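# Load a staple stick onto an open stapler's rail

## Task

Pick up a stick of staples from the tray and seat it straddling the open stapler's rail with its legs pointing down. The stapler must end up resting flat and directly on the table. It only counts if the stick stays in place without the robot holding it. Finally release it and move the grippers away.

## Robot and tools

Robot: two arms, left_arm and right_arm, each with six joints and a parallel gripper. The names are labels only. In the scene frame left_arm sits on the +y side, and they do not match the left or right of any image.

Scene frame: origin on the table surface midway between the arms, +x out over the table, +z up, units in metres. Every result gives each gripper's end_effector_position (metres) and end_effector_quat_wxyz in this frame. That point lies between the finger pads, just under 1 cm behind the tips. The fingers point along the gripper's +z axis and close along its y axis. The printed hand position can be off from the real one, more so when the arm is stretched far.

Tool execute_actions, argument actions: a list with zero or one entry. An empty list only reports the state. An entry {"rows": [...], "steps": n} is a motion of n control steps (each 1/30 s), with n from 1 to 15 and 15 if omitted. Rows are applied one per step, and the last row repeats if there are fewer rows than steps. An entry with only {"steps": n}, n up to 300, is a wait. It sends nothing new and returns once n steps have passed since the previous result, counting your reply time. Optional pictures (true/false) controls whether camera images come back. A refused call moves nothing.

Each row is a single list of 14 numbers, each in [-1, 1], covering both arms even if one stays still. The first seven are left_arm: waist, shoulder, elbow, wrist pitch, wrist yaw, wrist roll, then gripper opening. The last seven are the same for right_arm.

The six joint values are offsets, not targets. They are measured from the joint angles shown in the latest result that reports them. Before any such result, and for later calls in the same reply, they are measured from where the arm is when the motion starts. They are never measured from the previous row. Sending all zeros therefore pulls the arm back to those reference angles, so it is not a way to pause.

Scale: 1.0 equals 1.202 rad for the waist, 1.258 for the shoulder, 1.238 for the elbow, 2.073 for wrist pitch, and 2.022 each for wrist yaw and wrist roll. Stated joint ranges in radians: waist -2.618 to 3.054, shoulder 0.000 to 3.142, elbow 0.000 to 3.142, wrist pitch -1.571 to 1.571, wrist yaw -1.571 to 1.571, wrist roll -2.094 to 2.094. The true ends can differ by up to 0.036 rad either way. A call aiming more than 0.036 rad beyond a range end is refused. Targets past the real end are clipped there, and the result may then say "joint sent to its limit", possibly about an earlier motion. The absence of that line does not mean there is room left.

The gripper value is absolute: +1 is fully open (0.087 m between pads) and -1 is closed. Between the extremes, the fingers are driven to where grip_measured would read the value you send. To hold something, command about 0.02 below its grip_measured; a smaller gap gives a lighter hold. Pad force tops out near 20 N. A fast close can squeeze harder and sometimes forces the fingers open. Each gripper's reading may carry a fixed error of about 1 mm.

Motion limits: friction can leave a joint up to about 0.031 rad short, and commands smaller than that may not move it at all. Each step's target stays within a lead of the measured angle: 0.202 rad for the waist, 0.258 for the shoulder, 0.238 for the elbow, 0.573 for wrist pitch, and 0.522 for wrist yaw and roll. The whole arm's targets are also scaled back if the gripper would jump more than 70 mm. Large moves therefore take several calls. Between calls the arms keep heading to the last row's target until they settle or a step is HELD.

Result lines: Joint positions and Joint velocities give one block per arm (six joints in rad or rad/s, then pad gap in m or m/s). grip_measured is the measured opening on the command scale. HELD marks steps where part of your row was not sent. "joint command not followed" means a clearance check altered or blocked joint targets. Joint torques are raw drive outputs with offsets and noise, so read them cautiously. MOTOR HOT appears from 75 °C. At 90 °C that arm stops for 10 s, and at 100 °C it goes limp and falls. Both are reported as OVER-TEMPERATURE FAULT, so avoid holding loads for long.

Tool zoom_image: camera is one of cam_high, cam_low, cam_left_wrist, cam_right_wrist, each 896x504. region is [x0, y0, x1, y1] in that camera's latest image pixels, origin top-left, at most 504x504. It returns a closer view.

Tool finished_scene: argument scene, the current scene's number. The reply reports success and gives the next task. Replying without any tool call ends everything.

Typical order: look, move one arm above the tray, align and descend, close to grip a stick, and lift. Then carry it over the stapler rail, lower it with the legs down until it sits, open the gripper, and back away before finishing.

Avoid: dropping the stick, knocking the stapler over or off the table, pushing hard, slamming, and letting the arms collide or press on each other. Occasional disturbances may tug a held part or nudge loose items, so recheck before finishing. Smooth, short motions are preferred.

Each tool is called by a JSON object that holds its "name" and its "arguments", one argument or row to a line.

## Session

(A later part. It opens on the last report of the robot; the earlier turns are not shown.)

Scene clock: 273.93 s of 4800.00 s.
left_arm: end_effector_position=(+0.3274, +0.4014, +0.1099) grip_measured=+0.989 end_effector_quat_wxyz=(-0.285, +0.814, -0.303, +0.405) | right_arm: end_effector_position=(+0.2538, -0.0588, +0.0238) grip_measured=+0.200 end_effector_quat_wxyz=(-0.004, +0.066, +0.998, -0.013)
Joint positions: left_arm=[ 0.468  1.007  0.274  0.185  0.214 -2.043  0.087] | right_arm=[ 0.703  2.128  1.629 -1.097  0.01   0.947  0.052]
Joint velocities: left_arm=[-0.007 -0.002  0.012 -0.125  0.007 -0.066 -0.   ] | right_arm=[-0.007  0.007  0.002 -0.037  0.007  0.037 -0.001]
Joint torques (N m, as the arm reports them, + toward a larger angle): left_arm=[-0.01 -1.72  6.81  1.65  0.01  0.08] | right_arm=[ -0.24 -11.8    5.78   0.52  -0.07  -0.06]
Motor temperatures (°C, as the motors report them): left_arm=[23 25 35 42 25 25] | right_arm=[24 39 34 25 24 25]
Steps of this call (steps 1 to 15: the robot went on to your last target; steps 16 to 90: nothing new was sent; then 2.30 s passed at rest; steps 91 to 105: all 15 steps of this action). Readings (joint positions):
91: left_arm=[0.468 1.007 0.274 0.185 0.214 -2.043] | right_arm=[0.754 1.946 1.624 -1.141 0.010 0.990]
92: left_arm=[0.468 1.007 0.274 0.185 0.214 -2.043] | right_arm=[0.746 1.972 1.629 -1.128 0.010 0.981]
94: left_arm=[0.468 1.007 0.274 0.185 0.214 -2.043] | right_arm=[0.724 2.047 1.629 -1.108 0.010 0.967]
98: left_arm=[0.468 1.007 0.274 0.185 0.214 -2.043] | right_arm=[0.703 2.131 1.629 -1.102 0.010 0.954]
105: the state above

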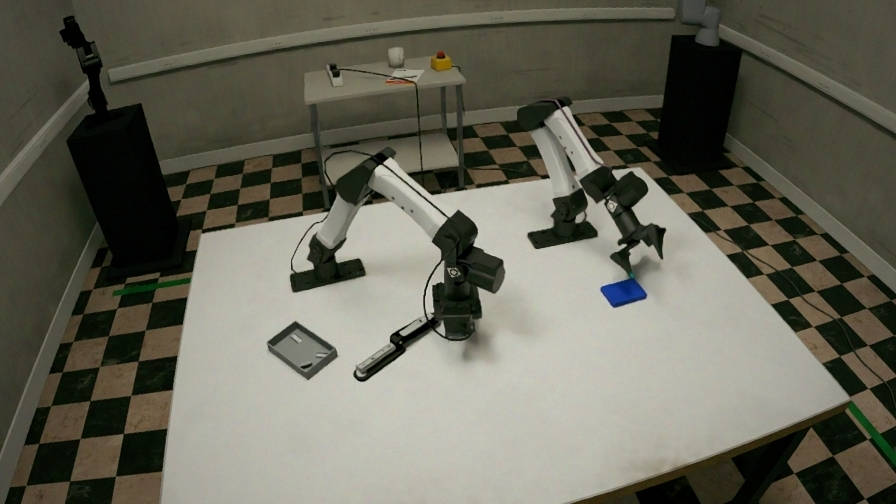

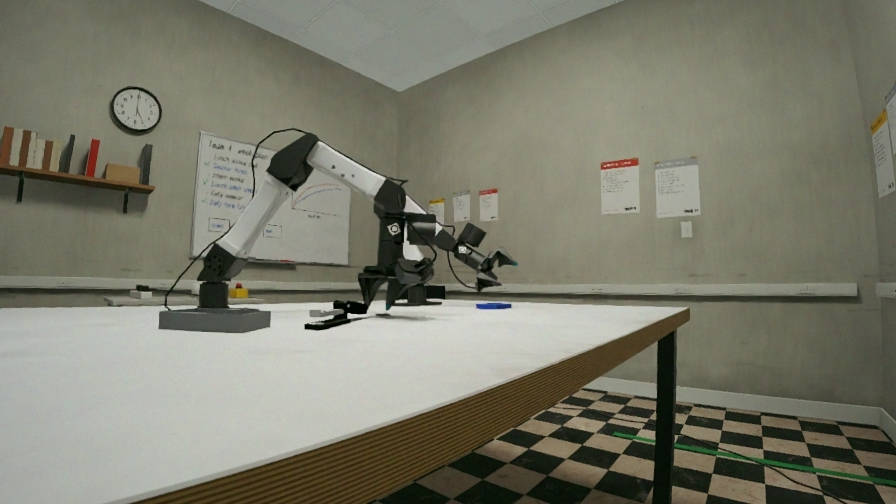

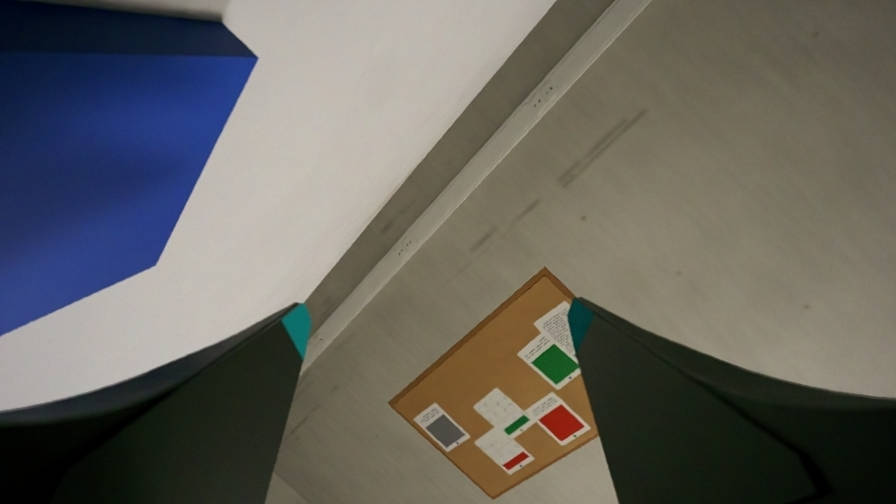

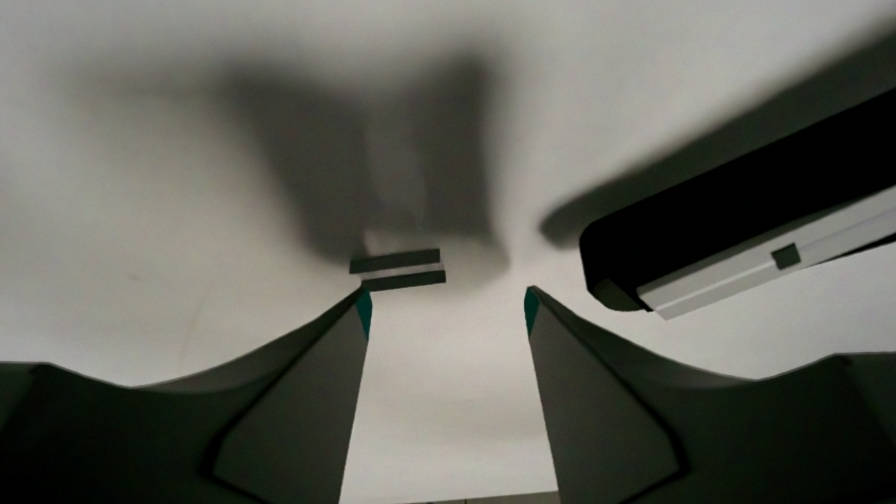

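{"name": "execute_actions", "arguments": {
  "actions": [
    {"rows": [[0,0,0,0,0,0,1, 0.03,0.04,0.06,0,0,0.02,0.2]], "steps": 12}
  ],
  "pictures": false
}}

{"name": "execute_actions", "arguments": {
  "actions": [
    {"rows": [[0,0,0,0,0,0,1, 0,0.03,-0.04,0.045,0,0,0.2]], "steps": 15}
  ]
}}

Scene clock: 278.33 s of 4800.00 s.
left_arm: end_effector_position=(+0.3274, +0.4014, +0.1099) grip_measured=+0.989 end_effector_quat_wxyz=(-0.285, +0.814, -0.303, +0.405) | right_arm: end_effector_position=(+0.2501, -0.0429, +0.0193) grip_measured=+0.200 end_effector_quat_wxyz=(-0.003, +0.064, +0.998, -0.013)
Joint positions: left_arm=[ 0.468  1.007  0.274  0.185  0.214 -2.043  0.087] | right_arm=[ 0.737  2.167  1.672 -1.1    0.01   0.977  0.052]
Joint velocities: left_arm=[-0.007 -0.012 -0.017 -0.007  0.037  0.037 -0.   ] | right_arm=[-0.002 -0.002 -0.012 -0.007 -0.007 -0.007  0.001]
Joint torques (N m, as the arm reports them, + toward a larger angle): left_arm=[ 0.04 -1.6   6.89  1.65 -0.02  0.09] | right_arm=[-0.06 -9.6   9.1   0.37 -0.1   0.13]
Motor temperatures (°C, as the motors report them): left_arm=[23 25 35 42 25 25] | right_arm=[24 39 34 25 23 25]
Steps of this call (steps 1 to 15: the robot went on to your last target; steps 16 to 90: nothing new was sent; then 1.00 s passed at rest; steps 91 to 102: all 12 steps of this action). Readings (joint positions):
91: left_arm=[0.468 1.007 0.274 0.185 0.214 -2.043] | right_arm=[0.705 2.133 1.637 -1.102 0.010 0.950]
92: left_arm=[0.468 1.007 0.274 0.185 0.214 -2.043] | right_arm=[0.710 2.143 1.651 -1.104 0.010 0.956]
94: left_arm=[0.468 1.007 0.274 0.185 0.214 -2.043] | right_arm=[0.722 2.158 1.670 -1.100 0.010 0.964]
98: left_arm=[0.468 1.007 0.274 0.185 0.214 -2.043] | right_arm=[0.737 2.166 1.672 -1.100 0.010 0.973]
102: the state above

Scene clock: 278.83 s of 4800.00 s.
left_arm: end_effector_position=(+0.3274, +0.4014, +0.1099) grip_measured=+0.989 end_effector_quat_wxyz=(-0.285, +0.814, -0.303, +0.405) | right_arm: end_effector_position=(+0.2530, -0.0402, +0.0108) grip_measured=+0.200 end_effector_quat_wxyz=(-0.001, +0.065, +0.998, -0.006)
Joint positions: left_arm=[ 0.468  1.007  0.274  0.185  0.214 -2.043  0.087] | right_arm=[ 0.734  2.178  1.656 -1.06   0.006  0.975  0.052]
Joint velocities: left_arm=[ 0.007  0.007  0.007  0.081  0.022  0.007 -0.   ] | right_arm=[ 0.007  0.007 -0.007 -0.022  0.051 -0.037 -0.001]
Joint torques (N m, as the arm reports them, + toward a larger angle): left_arm=[-0.05 -1.62  6.92  1.64  0.    0.11] | right_arm=[-0.1  -8.48  3.59  0.96 -0.04  0.04]
Motor temperatures (°C, as the motors report them): left_arm=[23 25 35 42 25 25] | right_arm=[24 39 34 25 23 25]
Steps of this call (steps 1 to 15: all 15 steps of this action). Readings (joint positions):
1: left_arm=[0.468 1.007 0.274 0.185 0.214 -2.043] | right_arm=[0.737 2.168 1.668 -1.092 0.010 0.977]
2: left_arm=[0.468 1.007 0.274 0.185 0.214 -2.043] | right_arm=[0.737 2.169 1.662 -1.077 0.010 0.977]
4: left_arm=[0.468 1.007 0.274 0.185 0.214 -2.043] | right_arm=[0.736 2.178 1.656 -1.061 0.007 0.976]
8: left_arm=[0.468 1.007 0.274 0.185 0.214 -2.043] | right_arm=[0.734 2.178 1.656 -1.060 0.006 0.975]
15: the state above

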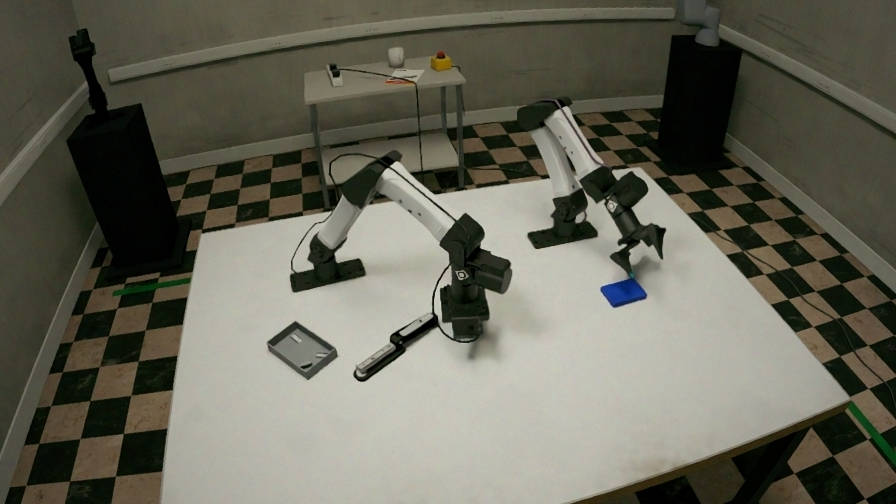

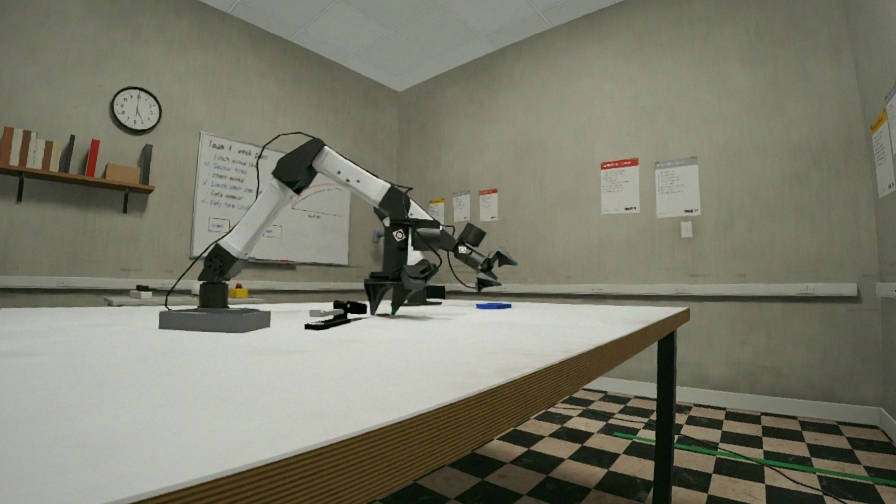

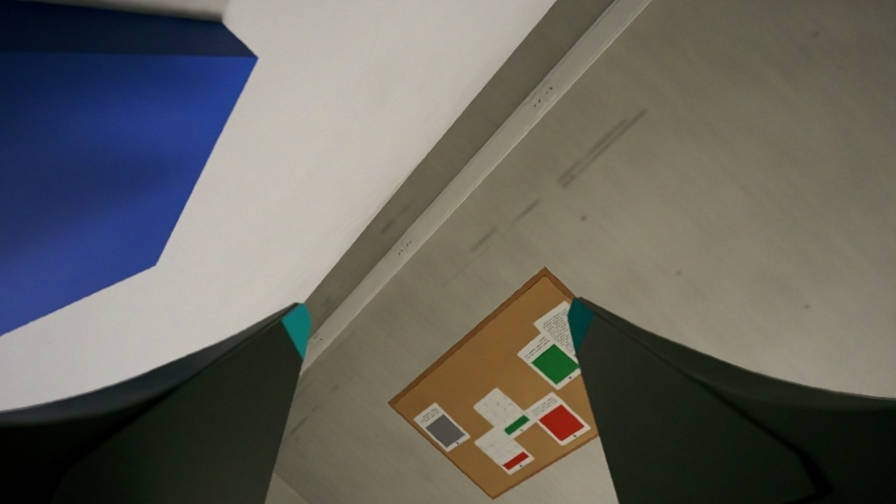

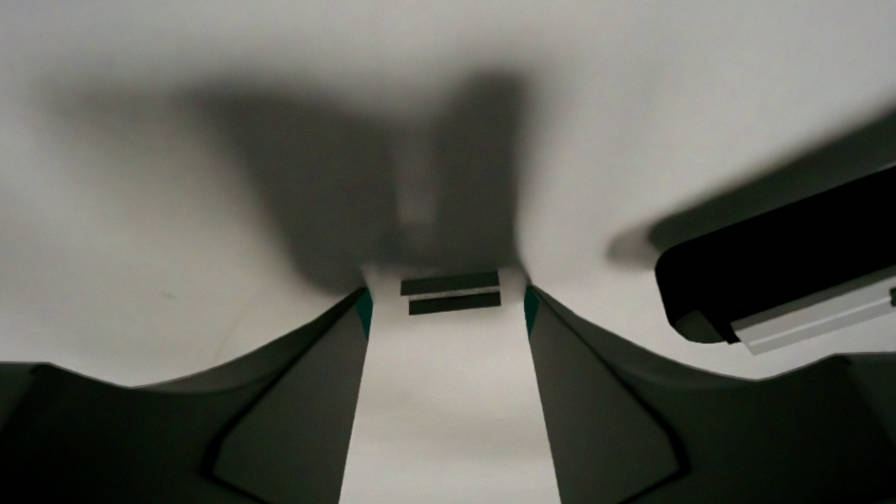

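{"name": "execute_actions", "arguments": {
  "actions": [
    {"rows": [[0,0,0,0,0,0,1, 0,0,0,0,0,0,-0.45]], "steps": 15}
  ],
  "pictures": false
}}

{"name": "execute_actions", "arguments": {
  "actions": [
    {"rows": [[0,0,0,0,0,0,1, 0,-0.15,0,-0.09,0,-0.48,-0.45]], "steps": 15}
  ]
}}

Scene clock: 283.30 s of 4800.00 s.
left_arm: end_effector_position=(+0.3274, +0.4014, +0.1099) grip_measured=+0.989 end_effector_quat_wxyz=(-0.285, +0.814, -0.303, +0.405) | right_arm: end_effector_position=(+0.2530, -0.0361, +0.0109) grip_measured=-0.443 end_effector_quat_wxyz=(-0.003, +0.065, +0.998, +0.003)
Joint positions: left_arm=[ 0.468  1.007  0.274  0.185  0.214 -2.043  0.087] | right_arm=[ 0.735  2.178  1.656 -1.048 -0.007  0.977  0.024]
Joint velocities: left_arm=[-0.012 -0.022  0.012  0.051 -0.051 -0.007  0.   ] | right_arm=[ 0.012  0.007 -0.012 -0.066  0.007  0.037 -0.   ]
Joint torques (N m, as the arm reports them, + toward a larger angle): left_arm=[-0.1  -1.58  6.97  1.68  0.01  0.13] | right_arm=[ -0.34 -10.53   6.5    0.26   0.02   0.01]
Motor temperatures (°C, as the motors report them): left_arm=[23 25 35 42 25 25] | right_arm=[24 39 33 25 23 25]
Steps of this call (steps 1 to 15: the robot went on to your last target; steps 16 to 90: nothing new was sent; then 0.97 s passed at rest; steps 91 to 105: all 15 steps of this action). Readings (joint positions):
91: left_arm=[0.468 1.007 0.274 0.185 0.214 -2.043] | right_arm=[0.734 2.178 1.656 -1.056 0.002 0.976]
92: left_arm=[0.468 1.007 0.274 0.185 0.214 -2.043] | right_arm=[0.735 2.178 1.656 -1.048 -0.005 0.977]
94: left_arm=[0.468 1.007 0.274 0.185 0.214 -2.043] | right_arm=[0.735 2.178 1.656 -1.048 -0.007 0.977]
98: left_arm=[0.468 1.007 0.274 0.185 0.214 -2.043] | right_arm=[0.735 2.178 1.656 -1.048 -0.007 0.977]
105: the state above

Scene clock: 283.80 s of 4800.00 s.
left_arm: end_effector_position=(+0.3274, +0.4014, +0.1099) grip_measured=+0.989 end_effector_quat_wxyz=(-0.285, +0.814, -0.303, +0.405) | right_arm: end_effector_position=(+0.2450, -0.0927, +0.0825) grip_measured=-0.445 end_effector_quat_wxyz=(+0.011, -0.378, +0.926, +0.010)
Joint positions: left_arm=[ 0.468  1.007  0.274  0.185  0.214 -2.043  0.087] | right_arm=[ 0.735  1.981  1.652 -1.212 -0.008  0.071  0.024]
Joint velocities: left_arm=[ 0.012 -0.027 -0.002 -0.007  0.022 -0.022  0.001] | right_arm=[-0.007 -0.012 -0.007 -0.051  0.066 -0.462  0.   ]
Joint torques (N m, as the arm reports them, + toward a larger angle): left_arm=[ 0.08 -1.66  6.8   1.65 -0.01  0.11] | right_arm=[-0.26 -8.68  7.18  0.35 -0.15 -0.06]
Motor temperatures (°C, as the motors report them): left_arm=[23 25 35 42 25 25] | right_arm=[24 39 33 25 23 25]
Steps of this call (steps 1 to 15: all 15 steps of this action). Readings (joint positions):
1: left_arm=[0.468 1.007 0.274 0.185 0.214 -2.043] | right_arm=[0.735 2.165 1.655 -1.057 -0.008 0.914]
2: left_arm=[0.468 1.007 0.274 0.185 0.214 -2.043] | right_arm=[0.735 2.144 1.652 -1.085 -0.008 0.831]
4: left_arm=[0.468 1.007 0.274 0.185 0.214 -2.043] | right_arm=[0.735 2.077 1.652 -1.136 -0.008 0.641]
8: left_arm=[0.468 1.007 0.274 0.185 0.214 -2.043] | right_arm=[0.735 1.981 1.652 -1.183 -0.008 0.288]
15: the state above

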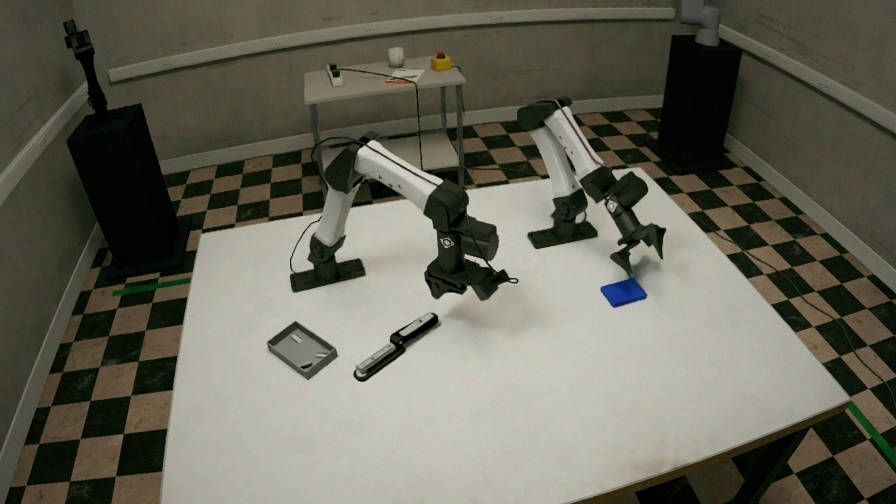

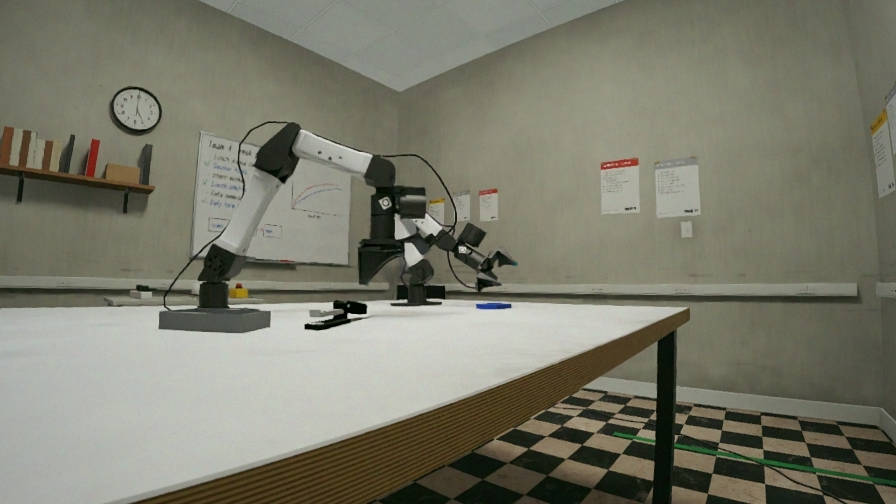

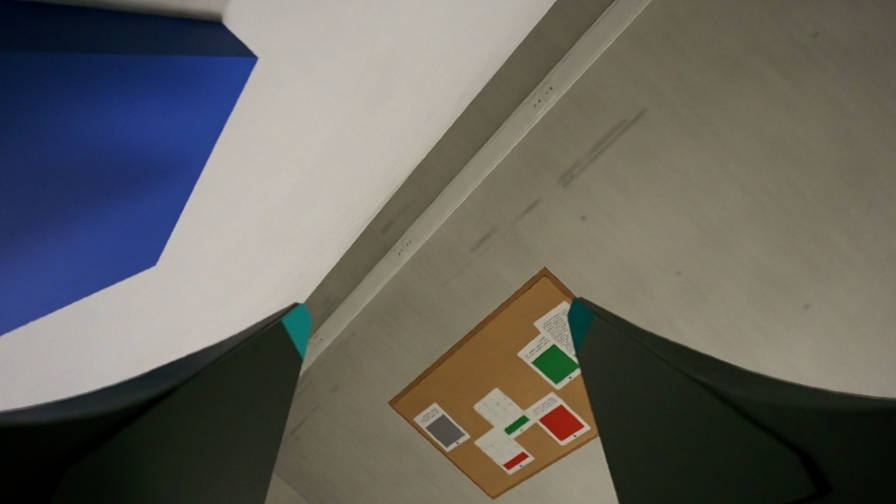

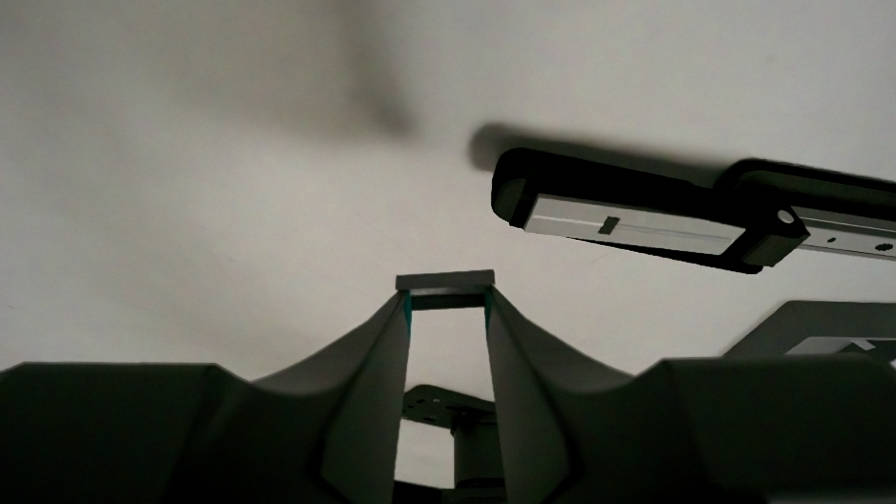

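{"name": "execute_actions", "arguments": {
  "actions": [
    {"rows": [[0,0,0,0,0,0,1, -0.15,0,0,1,0,-0.035,-0.5]], "steps": 15}
  ],
  "pictures": false
}}

{"name": "execute_actions", "arguments": {
  "actions": [
    {"steps": 30}
  ],
  "pictures": false
}}

{"name": "execute_actions", "arguments": {
  "actions": [
    {"rows": [[0,0,0,0,0,0,1, 0,0.1,0,0.13,0,0,-0.5]], "steps": 15}
  ]
}}

Scene clock: 291.90 s of 4800.00 s.
left_arm: end_effector_position=(+0.3274, +0.4014, +0.1099) grip_measured=+0.989 end_effector_quat_wxyz=(-0.285, +0.814, -0.303, +0.405) | right_arm: end_effector_position=(+0.4567, -0.0058, +0.1548) grip_measured=-0.453 end_effector_quat_wxyz=(+0.431, -0.288, +0.840, +0.157)
Joint positions: left_arm=[ 0.468  1.007  0.274  0.185  0.214 -2.043  0.087] | right_arm=[ 0.556  1.981  1.652 -0.287 -0.011  0.012  0.024]
Joint velocities: left_arm=[ 0.002  0.007 -0.002  0.007 -0.022 -0.037 -0.001] | right_arm=[-0.002  0.002  0.002  1.927  0.007  0.037  0.   ]
Joint torques (N m, as the arm reports them, + toward a larger angle): left_arm=[-0.01 -1.62  6.9   1.65  0.    0.11] | right_arm=[ -0.38 -10.44   8.16   2.29  -0.13  -0.08]
Motor temperatures (°C, as the motors report them): left_arm=[23 25 35 42 25 25] | right_arm=[24 38 34 25 23 25]
From where the robot then was, a joint's target lay farther than a number of 1.0 reaches, so one or more steps of this call were cut to that.
Steps of this call (steps 1 to 30: the robot went on to your last target; steps 31 to 100: nothing new was sent; then 4.27 s passed at rest; steps 101 to 115: all 15 steps of this action). Readings (joint positions):
101: left_arm=[0.468 1.007 0.274 0.185 0.214 -2.043] | right_arm=[0.727 1.981 1.652 -1.195 -0.011 0.013]
102: left_arm=[0.468 1.007 0.274 0.185 0.214 -2.043] | right_arm=[0.711 1.981 1.652 -1.142 -0.014 0.013]
104: left_arm=[0.468 1.007 0.274 0.185 0.214 -2.043] | right_arm=[0.661 1.981 1.652 -1.021 -0.015 0.012]
108: left_arm=[0.468 1.007 0.274 0.185 0.214 -2.043] | right_arm=[0.579 1.981 1.652 -0.762 -0.012 0.012]
115: the state above

Scene clock: 292.90 s of 4800.00 s.
left_arm: end_effector_position=(+0.3274, +0.4014, +0.1099) grip_measured=+0.989 end_effector_quat_wxyz=(-0.285, +0.814, -0.303, +0.405) | right_arm: end_effector_position=(+0.5032, +0.0306, +0.4171) grip_measured=-0.453 end_effector_quat_wxyz=(+0.812, -0.169, +0.480, +0.288)
Joint positions: left_arm=[ 0.468  1.007  0.274  0.185  0.214 -2.043  0.087] | right_arm=[ 0.556  1.981  1.652  0.834 -0.011  0.008  0.024]
Joint velocities: left_arm=[-0.007 -0.017 -0.007  0.007  0.007 -0.037 -0.   ] | right_arm=[-0.012  0.002  0.002 -0.066 -0.051  0.022  0.   ]
Joint torques (N m, as the arm reports them, + toward a larger angle): left_arm=[ 0.08 -1.56  6.81  1.64  0.02  0.06] | right_arm=[ -0.41 -10.26   7.94   2.06  -0.14  -0.08]
Motor temperatures (°C, as the motors report them): left_arm=[23 25 35 42 25 25] | right_arm=[24 38 34 25 23 25]
Steps of this call (steps 1 to 30: the robot went on to your last target). Readings (joint positions):
1: left_arm=[0.468 1.007 0.274 0.185 0.214 -2.043] | right_arm=[0.556 1.981 1.652 -0.219 -0.011 0.012]
2: left_arm=[0.468 1.007 0.274 0.185 0.214 -2.043] | right_arm=[0.556 1.981 1.652 -0.151 -0.011 0.012]
4: left_arm=[0.468 1.007 0.274 0.185 0.214 -2.043] | right_arm=[0.556 1.981 1.652 -0.016 -0.011 0.012]
8: left_arm=[0.468 1.007 0.274 0.185 0.214 -2.043] | right_arm=[0.556 1.981 1.652 0.255 -0.011 0.012]
30: the state above

Scene clock: 293.40 s of 4800.00 s.
left_arm: end_effector_position=(+0.3274, +0.4014, +0.1099) grip_measured=+0.989 end_effector_quat_wxyz=(-0.285, +0.814, -0.303, +0.405) | right_arm: end_effector_position=(+0.5170, +0.0414, +0.3892) grip_measured=-0.453 end_effector_quat_wxyz=(+0.834, -0.155, +0.439, +0.295)
Joint positions: left_arm=[ 0.468  1.007  0.274  0.185  0.214 -2.043  0.087] | right_arm=[ 0.556  2.119  1.653  1.067 -0.011  0.008  0.024]
Joint velocities: left_arm=[-0.017  0.007  0.002  0.022  0.022  0.066 -0.001] | right_arm=[-0.002 -0.002 -0.022  0.125 -0.037  0.007  0.   ]
Joint torques (N m, as the arm reports them, + toward a larger angle): left_arm=[ 0.08 -1.63  6.85  1.66  0.    0.09] | right_arm=[ -0.28 -12.03   7.55   1.9   -0.16   0.02]
Motor temperatures (°C, as the motors report them): left_arm=[23 25 35 42 25 25] | right_arm=[24 38 34 26 23 25]
Steps of this call (steps 1 to 15: all 15 steps of this action). Readings (joint positions):
1: left_arm=[0.468 1.007 0.274 0.185 0.214 -2.043] | right_arm=[0.556 1.995 1.652 0.870 -0.011 0.008]
2: left_arm=[0.468 1.007 0.274 0.185 0.214 -2.043] | right_arm=[0.556 2.014 1.653 0.931 -0.011 0.008]
4: left_arm=[0.468 1.007 0.274 0.185 0.214 -2.043] | right_arm=[0.556 2.058 1.653 0.997 -0.011 0.008]
8: left_arm=[0.468 1.007 0.274 0.185 0.214 -2.043] | right_arm=[0.556 2.115 1.653 1.028 -0.011 0.008]
15: the state above

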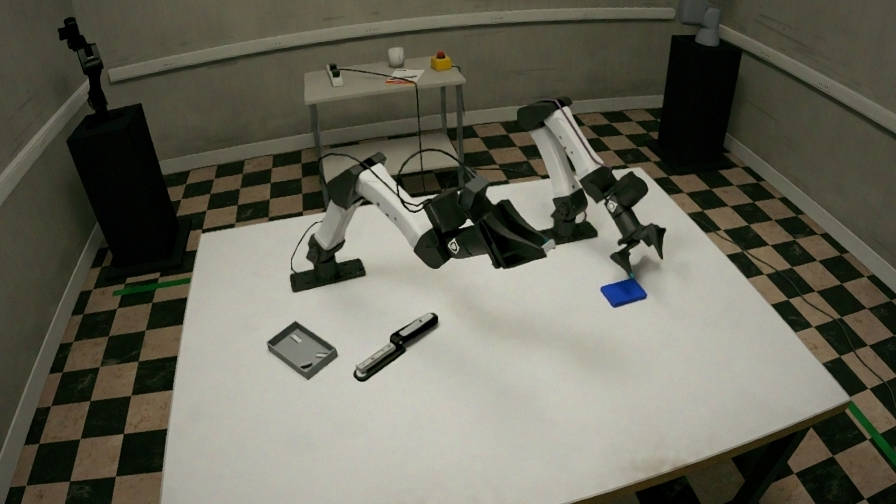

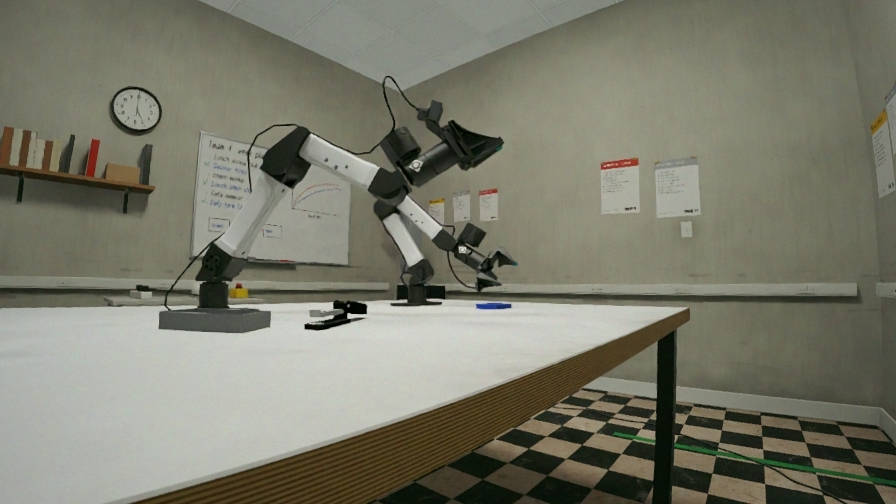

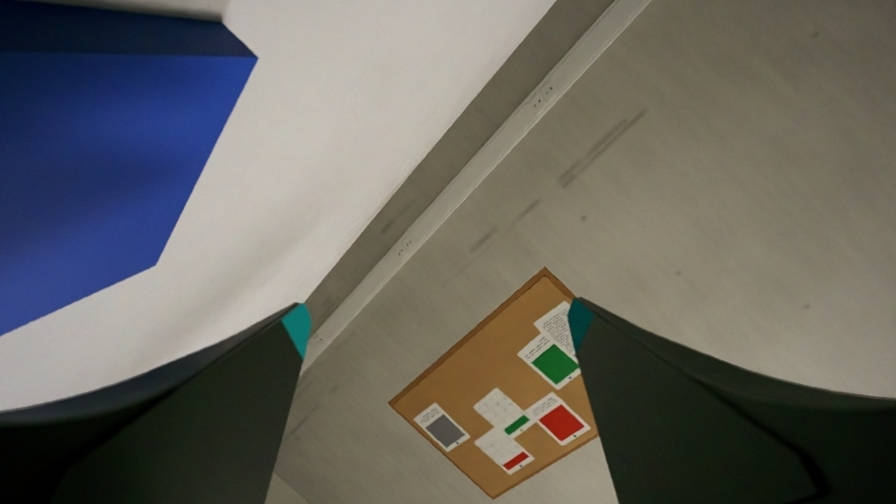

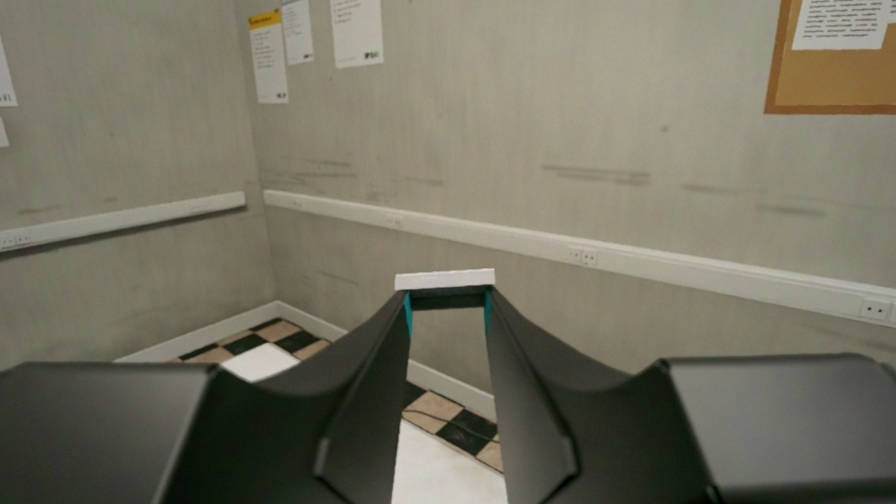

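{"name": "execute_actions", "arguments": {
  "actions": [
    {"rows": [[0,0,0,0,0,0,1, 0,-0.33,-0.72,0.23,0,0,-0.5]], "steps": 15}
  ],
  "pictures": false
}}

{"name": "execute_actions", "arguments": {
  "actions": [
    {"steps": 30}
  ],
  "pictures": false
}}

{"name": "execute_actions", "arguments": {
  "actions": [
    {"rows": [[0,0,0,0,0,0,1, 0,0,0,0,0,0,0.3]], "steps": 15}
  ]
}}

{"name": "zoom_image", "arguments": {
  "camera": "cam_high",
  "region": [380, 240, 640, 440]
}}

Scene clock: 304.43 s of 4800.00 s.
left_arm: end_effector_position=(+0.3274, +0.4014, +0.1099) grip_measured=+0.989 end_effector_quat_wxyz=(-0.285, +0.814, -0.303, +0.405) | right_arm: end_effector_position=(+0.3956, -0.0542, +0.3711) grip_measured=-0.453 end_effector_quat_wxyz=(+0.857, -0.140, +0.393, +0.303)
Joint positions: left_arm=[ 0.468  1.007  0.274  0.185  0.214 -2.043  0.087] | right_arm=[ 0.556  1.681  0.873  1.518 -0.011  0.008  0.024]
Joint velocities: left_arm=[-0.012 -0.002 -0.012  0.022  0.007  0.007  0.   ] | right_arm=[-0.007  0.1   -1.58   0.022 -0.037  0.066 -0.   ]
Joint torques (N m, as the arm reports them, + toward a larger angle): left_arm=[-0.09 -1.64  6.85  1.65  0.01  0.09] | right_arm=[-0.29 -5.47  5.49  1.73 -0.16  0.02]
Motor temperatures (°C, as the motors report them): left_arm=[23 25 35 42 25 25] | right_arm=[24 41 34 27 23 25]
Steps of this call (steps 1 to 30: the robot went on to your last target; steps 31 to 100: nothing new was sent; then 7.20 s passed at rest; steps 101 to 115: all 15 steps of this action). Readings (joint positions):
101: left_arm=[0.468 1.007 0.274 0.185 0.214 -2.043] | right_arm=[0.556 2.108 1.635 1.096 -0.011 0.008]
102: left_arm=[0.468 1.007 0.274 0.185 0.214 -2.043] | right_arm=[0.556 2.085 1.594 1.124 -0.011 0.008]
104: left_arm=[0.468 1.007 0.274 0.185 0.214 -2.043] | right_arm=[0.556 2.027 1.515 1.179 -0.011 0.008]
108: left_arm=[0.468 1.007 0.274 0.185 0.214 -2.043] | right_arm=[0.556 1.866 1.337 1.293 -0.011 0.008]
115: the state above

Scene clock: 305.43 s of 4800.00 s.
left_arm: end_effector_position=(+0.3274, +0.4014, +0.1099) grip_measured=+0.989 end_effector_quat_wxyz=(-0.285, +0.814, -0.303, +0.405) | right_arm: end_effector_position=(+0.3980, -0.0523, +0.3141) grip_measured=-0.453 end_effector_quat_wxyz=(+0.829, -0.158, +0.448, +0.294)
Joint positions: left_arm=[ 0.468  1.007  0.274  0.185  0.214 -2.043  0.087] | right_arm=[ 0.556  1.711  0.77   1.521 -0.011  0.008  0.024]
Joint velocities: left_arm=[-0.012 -0.002 -0.002  0.022 -0.022 -0.007 -0.002] | right_arm=[-0.002 -0.002  0.007  0.022 -0.022 -0.022 -0.   ]
Joint torques (N m, as the arm reports them, + toward a larger angle): left_arm=[-0.02 -1.65  6.9   1.65 -0.02  0.13] | right_arm=[-0.29 -7.29  5.76  1.94 -0.16  0.01]
Motor temperatures (°C, as the motors report them): left_arm=[23 25 35 43 25 25] | right_arm=[24 40 34 27 23 25]
Steps of this call (steps 1 to 30: the robot went on to your last target). Readings (joint positions):
1: left_arm=[0.468 1.007 0.274 0.185 0.214 -2.043] | right_arm=[0.556 1.687 0.826 1.518 -0.011 0.008]
2: left_arm=[0.468 1.007 0.274 0.185 0.214 -2.043] | right_arm=[0.556 1.697 0.794 1.517 -0.011 0.008]
4: left_arm=[0.468 1.007 0.274 0.185 0.214 -2.043] | right_arm=[0.556 1.710 0.771 1.510 -0.011 0.008]
8: left_arm=[0.468 1.007 0.274 0.185 0.214 -2.043] | right_arm=[0.556 1.711 0.770 1.518 -0.011 0.008]
30: the state above
All arms were judged still, so your last target was given up. Only a new action makes them travel on or press farther. Fingers that are still opening or closing keep moving.

Scene clock: 305.93 s of 4800.00 s.
left_arm: end_effector_position=(+0.3274, +0.4014, +0.1099) grip_measured=+0.989 end_effector_quat_wxyz=(-0.285, +0.814, -0.303, +0.405) | right_arm: end_effector_position=(+0.3980, -0.0523, +0.3141) grip_measured=+0.300 end_effector_quat_wxyz=(+0.829, -0.158, +0.448, +0.294)
Joint positions: left_arm=[ 0.468  1.007  0.274  0.185  0.214 -2.043  0.087] | right_arm=[ 0.556  1.711  0.77   1.521 -0.011  0.008  0.057]
Joint velocities: left_arm=[-0.007  0.017  0.002  0.022 -0.037 -0.007  0.001] | right_arm=[-0.012 -0.007 -0.017 -0.051  0.007  0.022 -0.   ]
Joint torques (N m, as the arm reports them, + toward a larger angle): left_arm=[-0.01 -1.64  6.91  1.67 -0.02  0.09] | right_arm=[-0.28 -6.77  6.43  1.68 -0.16  0.02]
Motor temperatures (°C, as the motors report them): left_arm=[23 25 35 43 25 25] | right_arm=[24 40 34 27 23 25]
Steps of this call (steps 1 to 15: all 15 steps of this action). Readings (joint positions):
1: left_arm=[0.468 1.007 0.274 0.185 0.214 -2.043] | right_arm=[0.556 1.711 0.770 1.521 -0.011 0.008]
2: left_arm=[0.468 1.007 0.274 0.185 0.214 -2.043] | right_arm=[0.556 1.711 0.770 1.521 -0.011 0.008]
4: left_arm=[0.468 1.007 0.274 0.185 0.214 -2.043] | right_arm=[0.556 1.711 0.770 1.521 -0.011 0.008]
8: left_arm=[0.468 1.007 0.274 0.185 0.214 -2.043] | right_arm=[0.556 1.711 0.770 1.521 -0.011 0.008]
15: the state above

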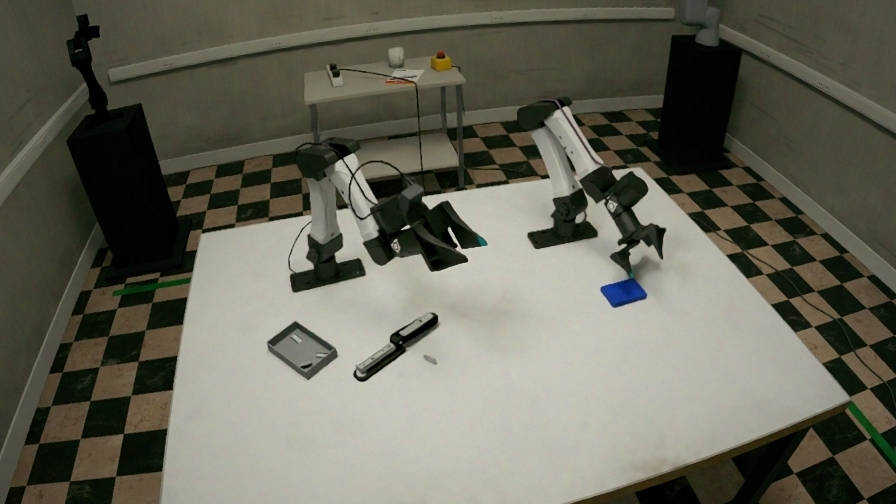

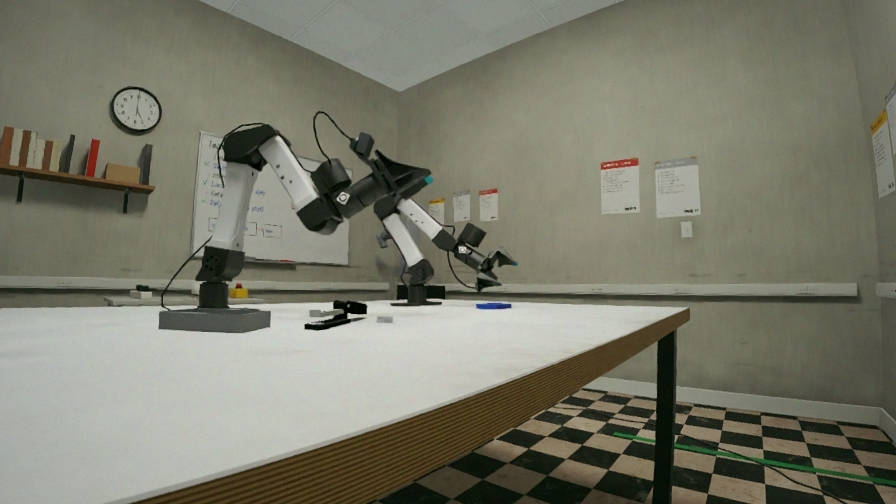

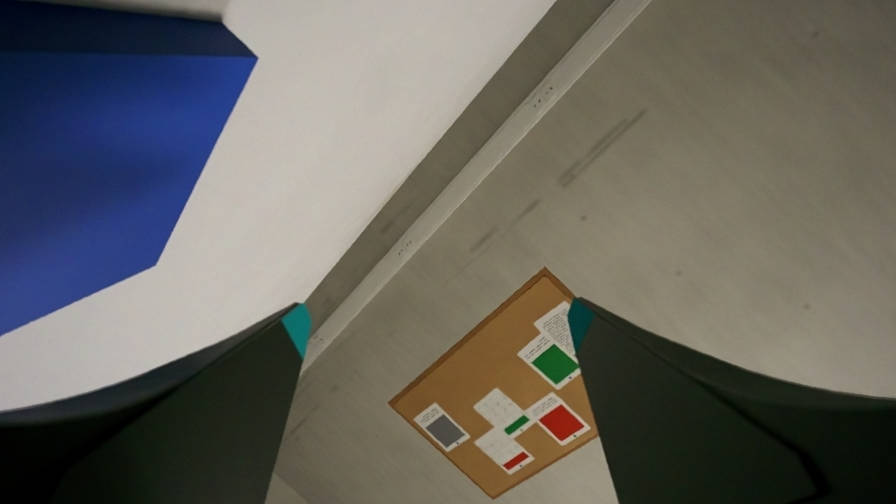

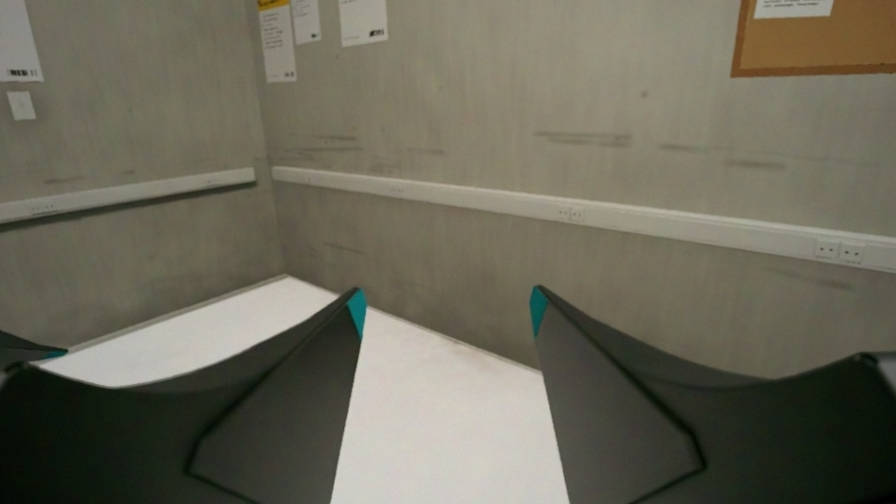

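Region (380, 240, 640, 440) of cam_high's 896x504 image, scaled by 1.938, with more detail than that image has; it fills the top 388 rows of this view, and the rest is white.

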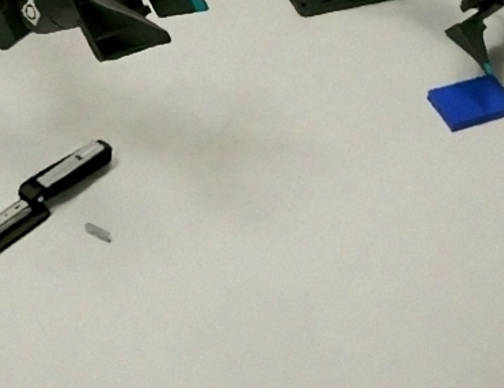

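{"name": "execute_actions", "arguments": {
  "actions": []
}}

Scene clock: 328.07 s of 4800.00 s.
left_arm: end_effector_position=(+0.3274, +0.4014, +0.1099) grip_measured=+0.989 end_effector_quat_wxyz=(-0.285, +0.814, -0.303, +0.405) | right_arm: end_effector_position=(+0.3980, -0.0523, +0.3141) grip_measured=+0.300 end_effector_quat_wxyz=(+0.829, -0.158, +0.448, +0.294)
Joint positions: left_arm=[ 0.468  1.007  0.274  0.185  0.214 -2.043  0.087] | right_arm=[ 0.556  1.711  0.77   1.521 -0.011  0.008  0.057]
Joint velocities: left_arm=[ 0.012 -0.002 -0.007 -0.022  0.007 -0.037 -0.001] | right_arm=[-0.012  0.012  0.012 -0.051 -0.066 -0.051  0.001]
Joint torques (N m, as the arm reports them, + toward a larger angle): left_arm=[-0.06 -1.56  6.87  1.63 -0.01  0.1 ] | right_arm=[-0.28 -6.76  6.43  1.68 -0.16  0.02]
Motor temperatures (°C, as the motors report them): left_arm=[23 25 36 43 25 25] | right_arm=[24 36 34 28 23 25]
Steps of this call (steps 1 to 15: the robot went on to your last target; steps 16 to 90: nothing new was sent; then 19.13 s passed at rest). Readings (joint positions):
1: left_arm=[0.468 1.007 0.274 0.185 0.214 -2.043] | right_arm=[0.556 1.711 0.770 1.521 -0.011 0.008]
2: left_arm=[0.468 1.007 0.274 0.185 0.214 -2.043] | right_arm=[0.556 1.711 0.770 1.521 -0.011 0.008]
4: left_arm=[0.468 1.007 0.274 0.185 0.214 -2.043] | right_arm=[0.556 1.711 0.770 1.521 -0.011 0.008]
8: left_arm=[0.468 1.007 0.274 0.185 0.214 -2.043] | right_arm=[0.556 1.711 0.770 1.521 -0.011 0.008]
90: the state above
All arms were judged still, so your last target was given up. Only a new action makes them travel on or press farther. Fingers that are still opening or closing keep moving.

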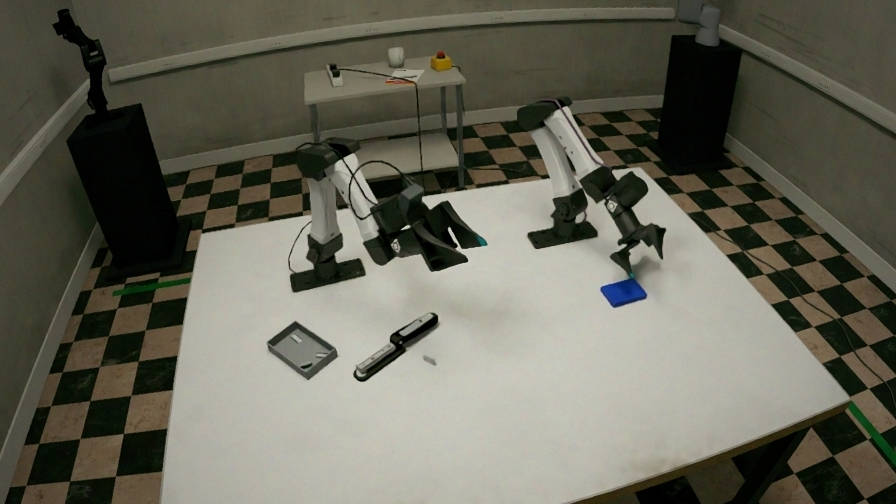

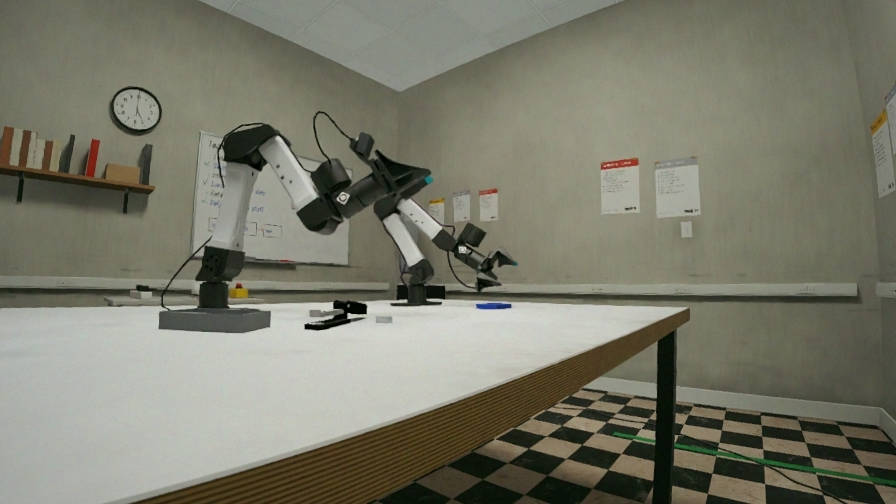

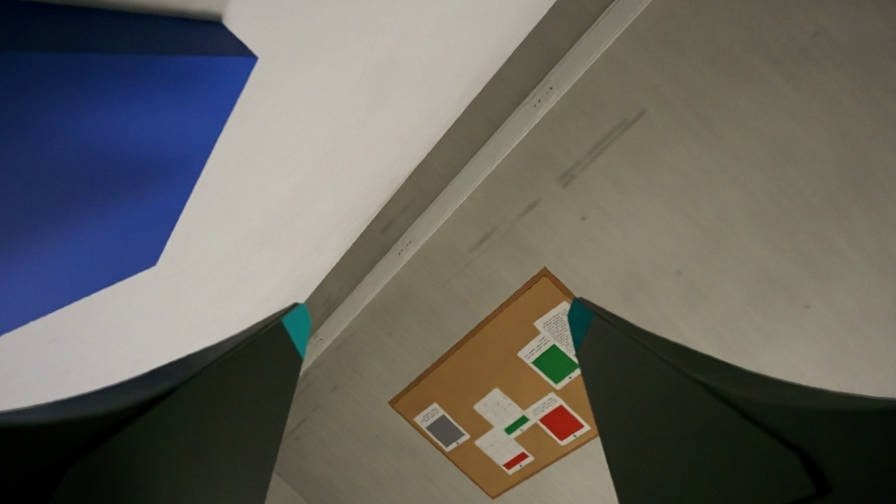

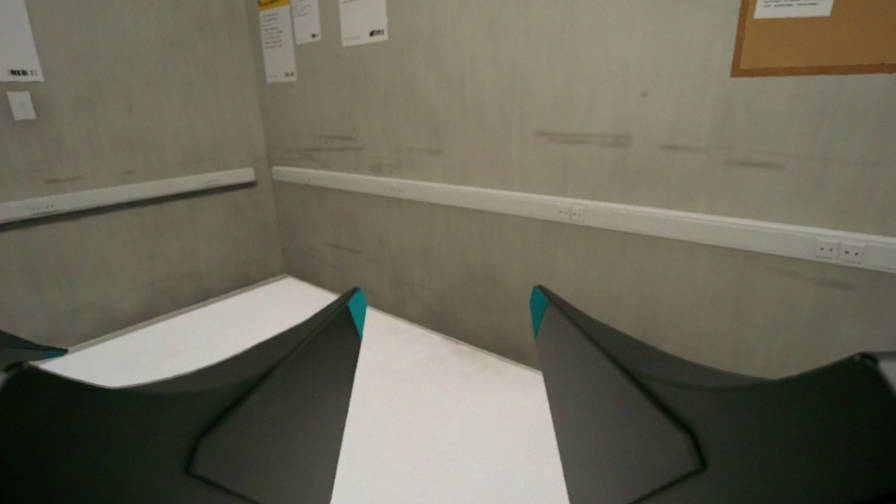

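{"name": "execute_actions", "arguments": {
  "actions": [
    {"rows":[[0,0,0,0,0,0,1,-0.17,0.1,0.6,-1,0,0,0.3]],"steps":15}
  ],
  "pictures": false
}}

{"name": "execute_actions", "arguments": {
  "actions": [
    {"steps":45}
  ],
  "pictures": false
}}

Scene clock: 336.20 s of 4800.00 s.
left_arm: end_effector_position=(+0.3274, +0.4014, +0.1099) grip_measured=+0.989 end_effector_quat_wxyz=(-0.285, +0.814, -0.303, +0.405) | right_arm: end_effector_position=(+0.5428, -0.0944, +0.2787) grip_measured=+0.300 end_effector_quat_wxyz=(+0.649, -0.168, +0.725, +0.157)
Joint positions: left_arm=[ 0.468  1.007  0.274  0.185  0.214 -2.043  0.087] | right_arm=[ 0.344  1.826  1.499  0.218 -0.009  0.008  0.057]
Joint velocities: left_arm=[ 0.002 -0.002  0.002  0.022  0.022  0.022  0.001] | right_arm=[ 0.012 -0.066  0.032 -1.751  0.022  0.125 -0.001]
Joint torques (N m, as the arm reports them, + toward a larger angle): left_arm=[ 0.   -1.57  6.89  1.66 -0.02  0.09] | right_arm=[ 0.09 -8.38  8.87  1.7  -0.17  0.01]
Motor temperatures (°C, as the motors report them): left_arm=[23 25 36 43 25 25] | right_arm=[24 36 34 29 23 25]
Steps of this call (steps 1 to 90: nothing new was sent; then 4.63 s passed at rest; steps 91 to 105: all 15 steps of this action). Readings (joint positions):
91: left_arm=[0.468 1.007 0.274 0.185 0.214 -2.043] | right_arm=[0.545 1.715 0.784 1.493 -0.017 0.008]
92: left_arm=[0.468 1.007 0.274 0.185 0.214 -2.043] | right_arm=[0.522 1.728 0.821 1.440 -0.020 0.008]
94: left_arm=[0.468 1.007 0.274 0.185 0.214 -2.043] | right_arm=[0.458 1.764 0.911 1.308 -0.020 0.008]
98: left_arm=[0.468 1.007 0.274 0.185 0.214 -2.043] | right_arm=[0.357 1.836 1.193 0.876 -0.014 0.008]
105: the state above

Scene clock: 337.70 s of 4800.00 s.
left_arm: end_effector_position=(+0.3274, +0.4014, +0.1099) grip_measured=+0.989 end_effector_quat_wxyz=(-0.285, +0.814, -0.303, +0.405) | right_arm: end_effector_position=(+0.4402, -0.1446, +0.1295) grip_measured=+0.300 end_effector_quat_wxyz=(+0.333, -0.210, +0.915, +0.083)
Joint positions: left_arm=[ 0.468  1.007  0.274  0.185  0.214 -2.043  0.087] | right_arm=[ 0.344  1.827  1.499 -0.542 -0.009  0.008  0.057]
Joint velocities: left_arm=[ 0.012  0.002 -0.012  0.037 -0.066  0.007 -0.001] | right_arm=[ 0.012  0.017 -0.002  0.037 -0.007 -0.022  0.   ]
Joint torques (N m, as the arm reports them, + toward a larger angle): left_arm=[-0.01 -1.74  6.9   1.67  0.    0.1 ] | right_arm=[ 0.33 -8.22  9.09  1.7  -0.17  0.02]
Motor temperatures (°C, as the motors report them): left_arm=[23 25 36 43 25 25] | right_arm=[24 36 34 29 23 25]
Steps of this call (steps 1 to 45: the robot went on to your last target). Readings (joint positions):
1: left_arm=[0.468 1.007 0.274 0.185 0.214 -2.043] | right_arm=[0.344 1.826 1.499 0.155 -0.009 0.008]
2: left_arm=[0.468 1.007 0.274 0.185 0.214 -2.043] | right_arm=[0.344 1.826 1.499 0.085 -0.009 0.008]
4: left_arm=[0.468 1.007 0.274 0.185 0.214 -2.043] | right_arm=[0.344 1.827 1.499 -0.064 -0.009 0.008]
8: left_arm=[0.468 1.007 0.274 0.185 0.214 -2.043] | right_arm=[0.344 1.827 1.499 -0.337 -0.009 0.008]
45: the state above
All arms were judged still, so your last target was given up. Only a new action makes them travel on or press farther. Fingers that are still opening or closing keep moving.


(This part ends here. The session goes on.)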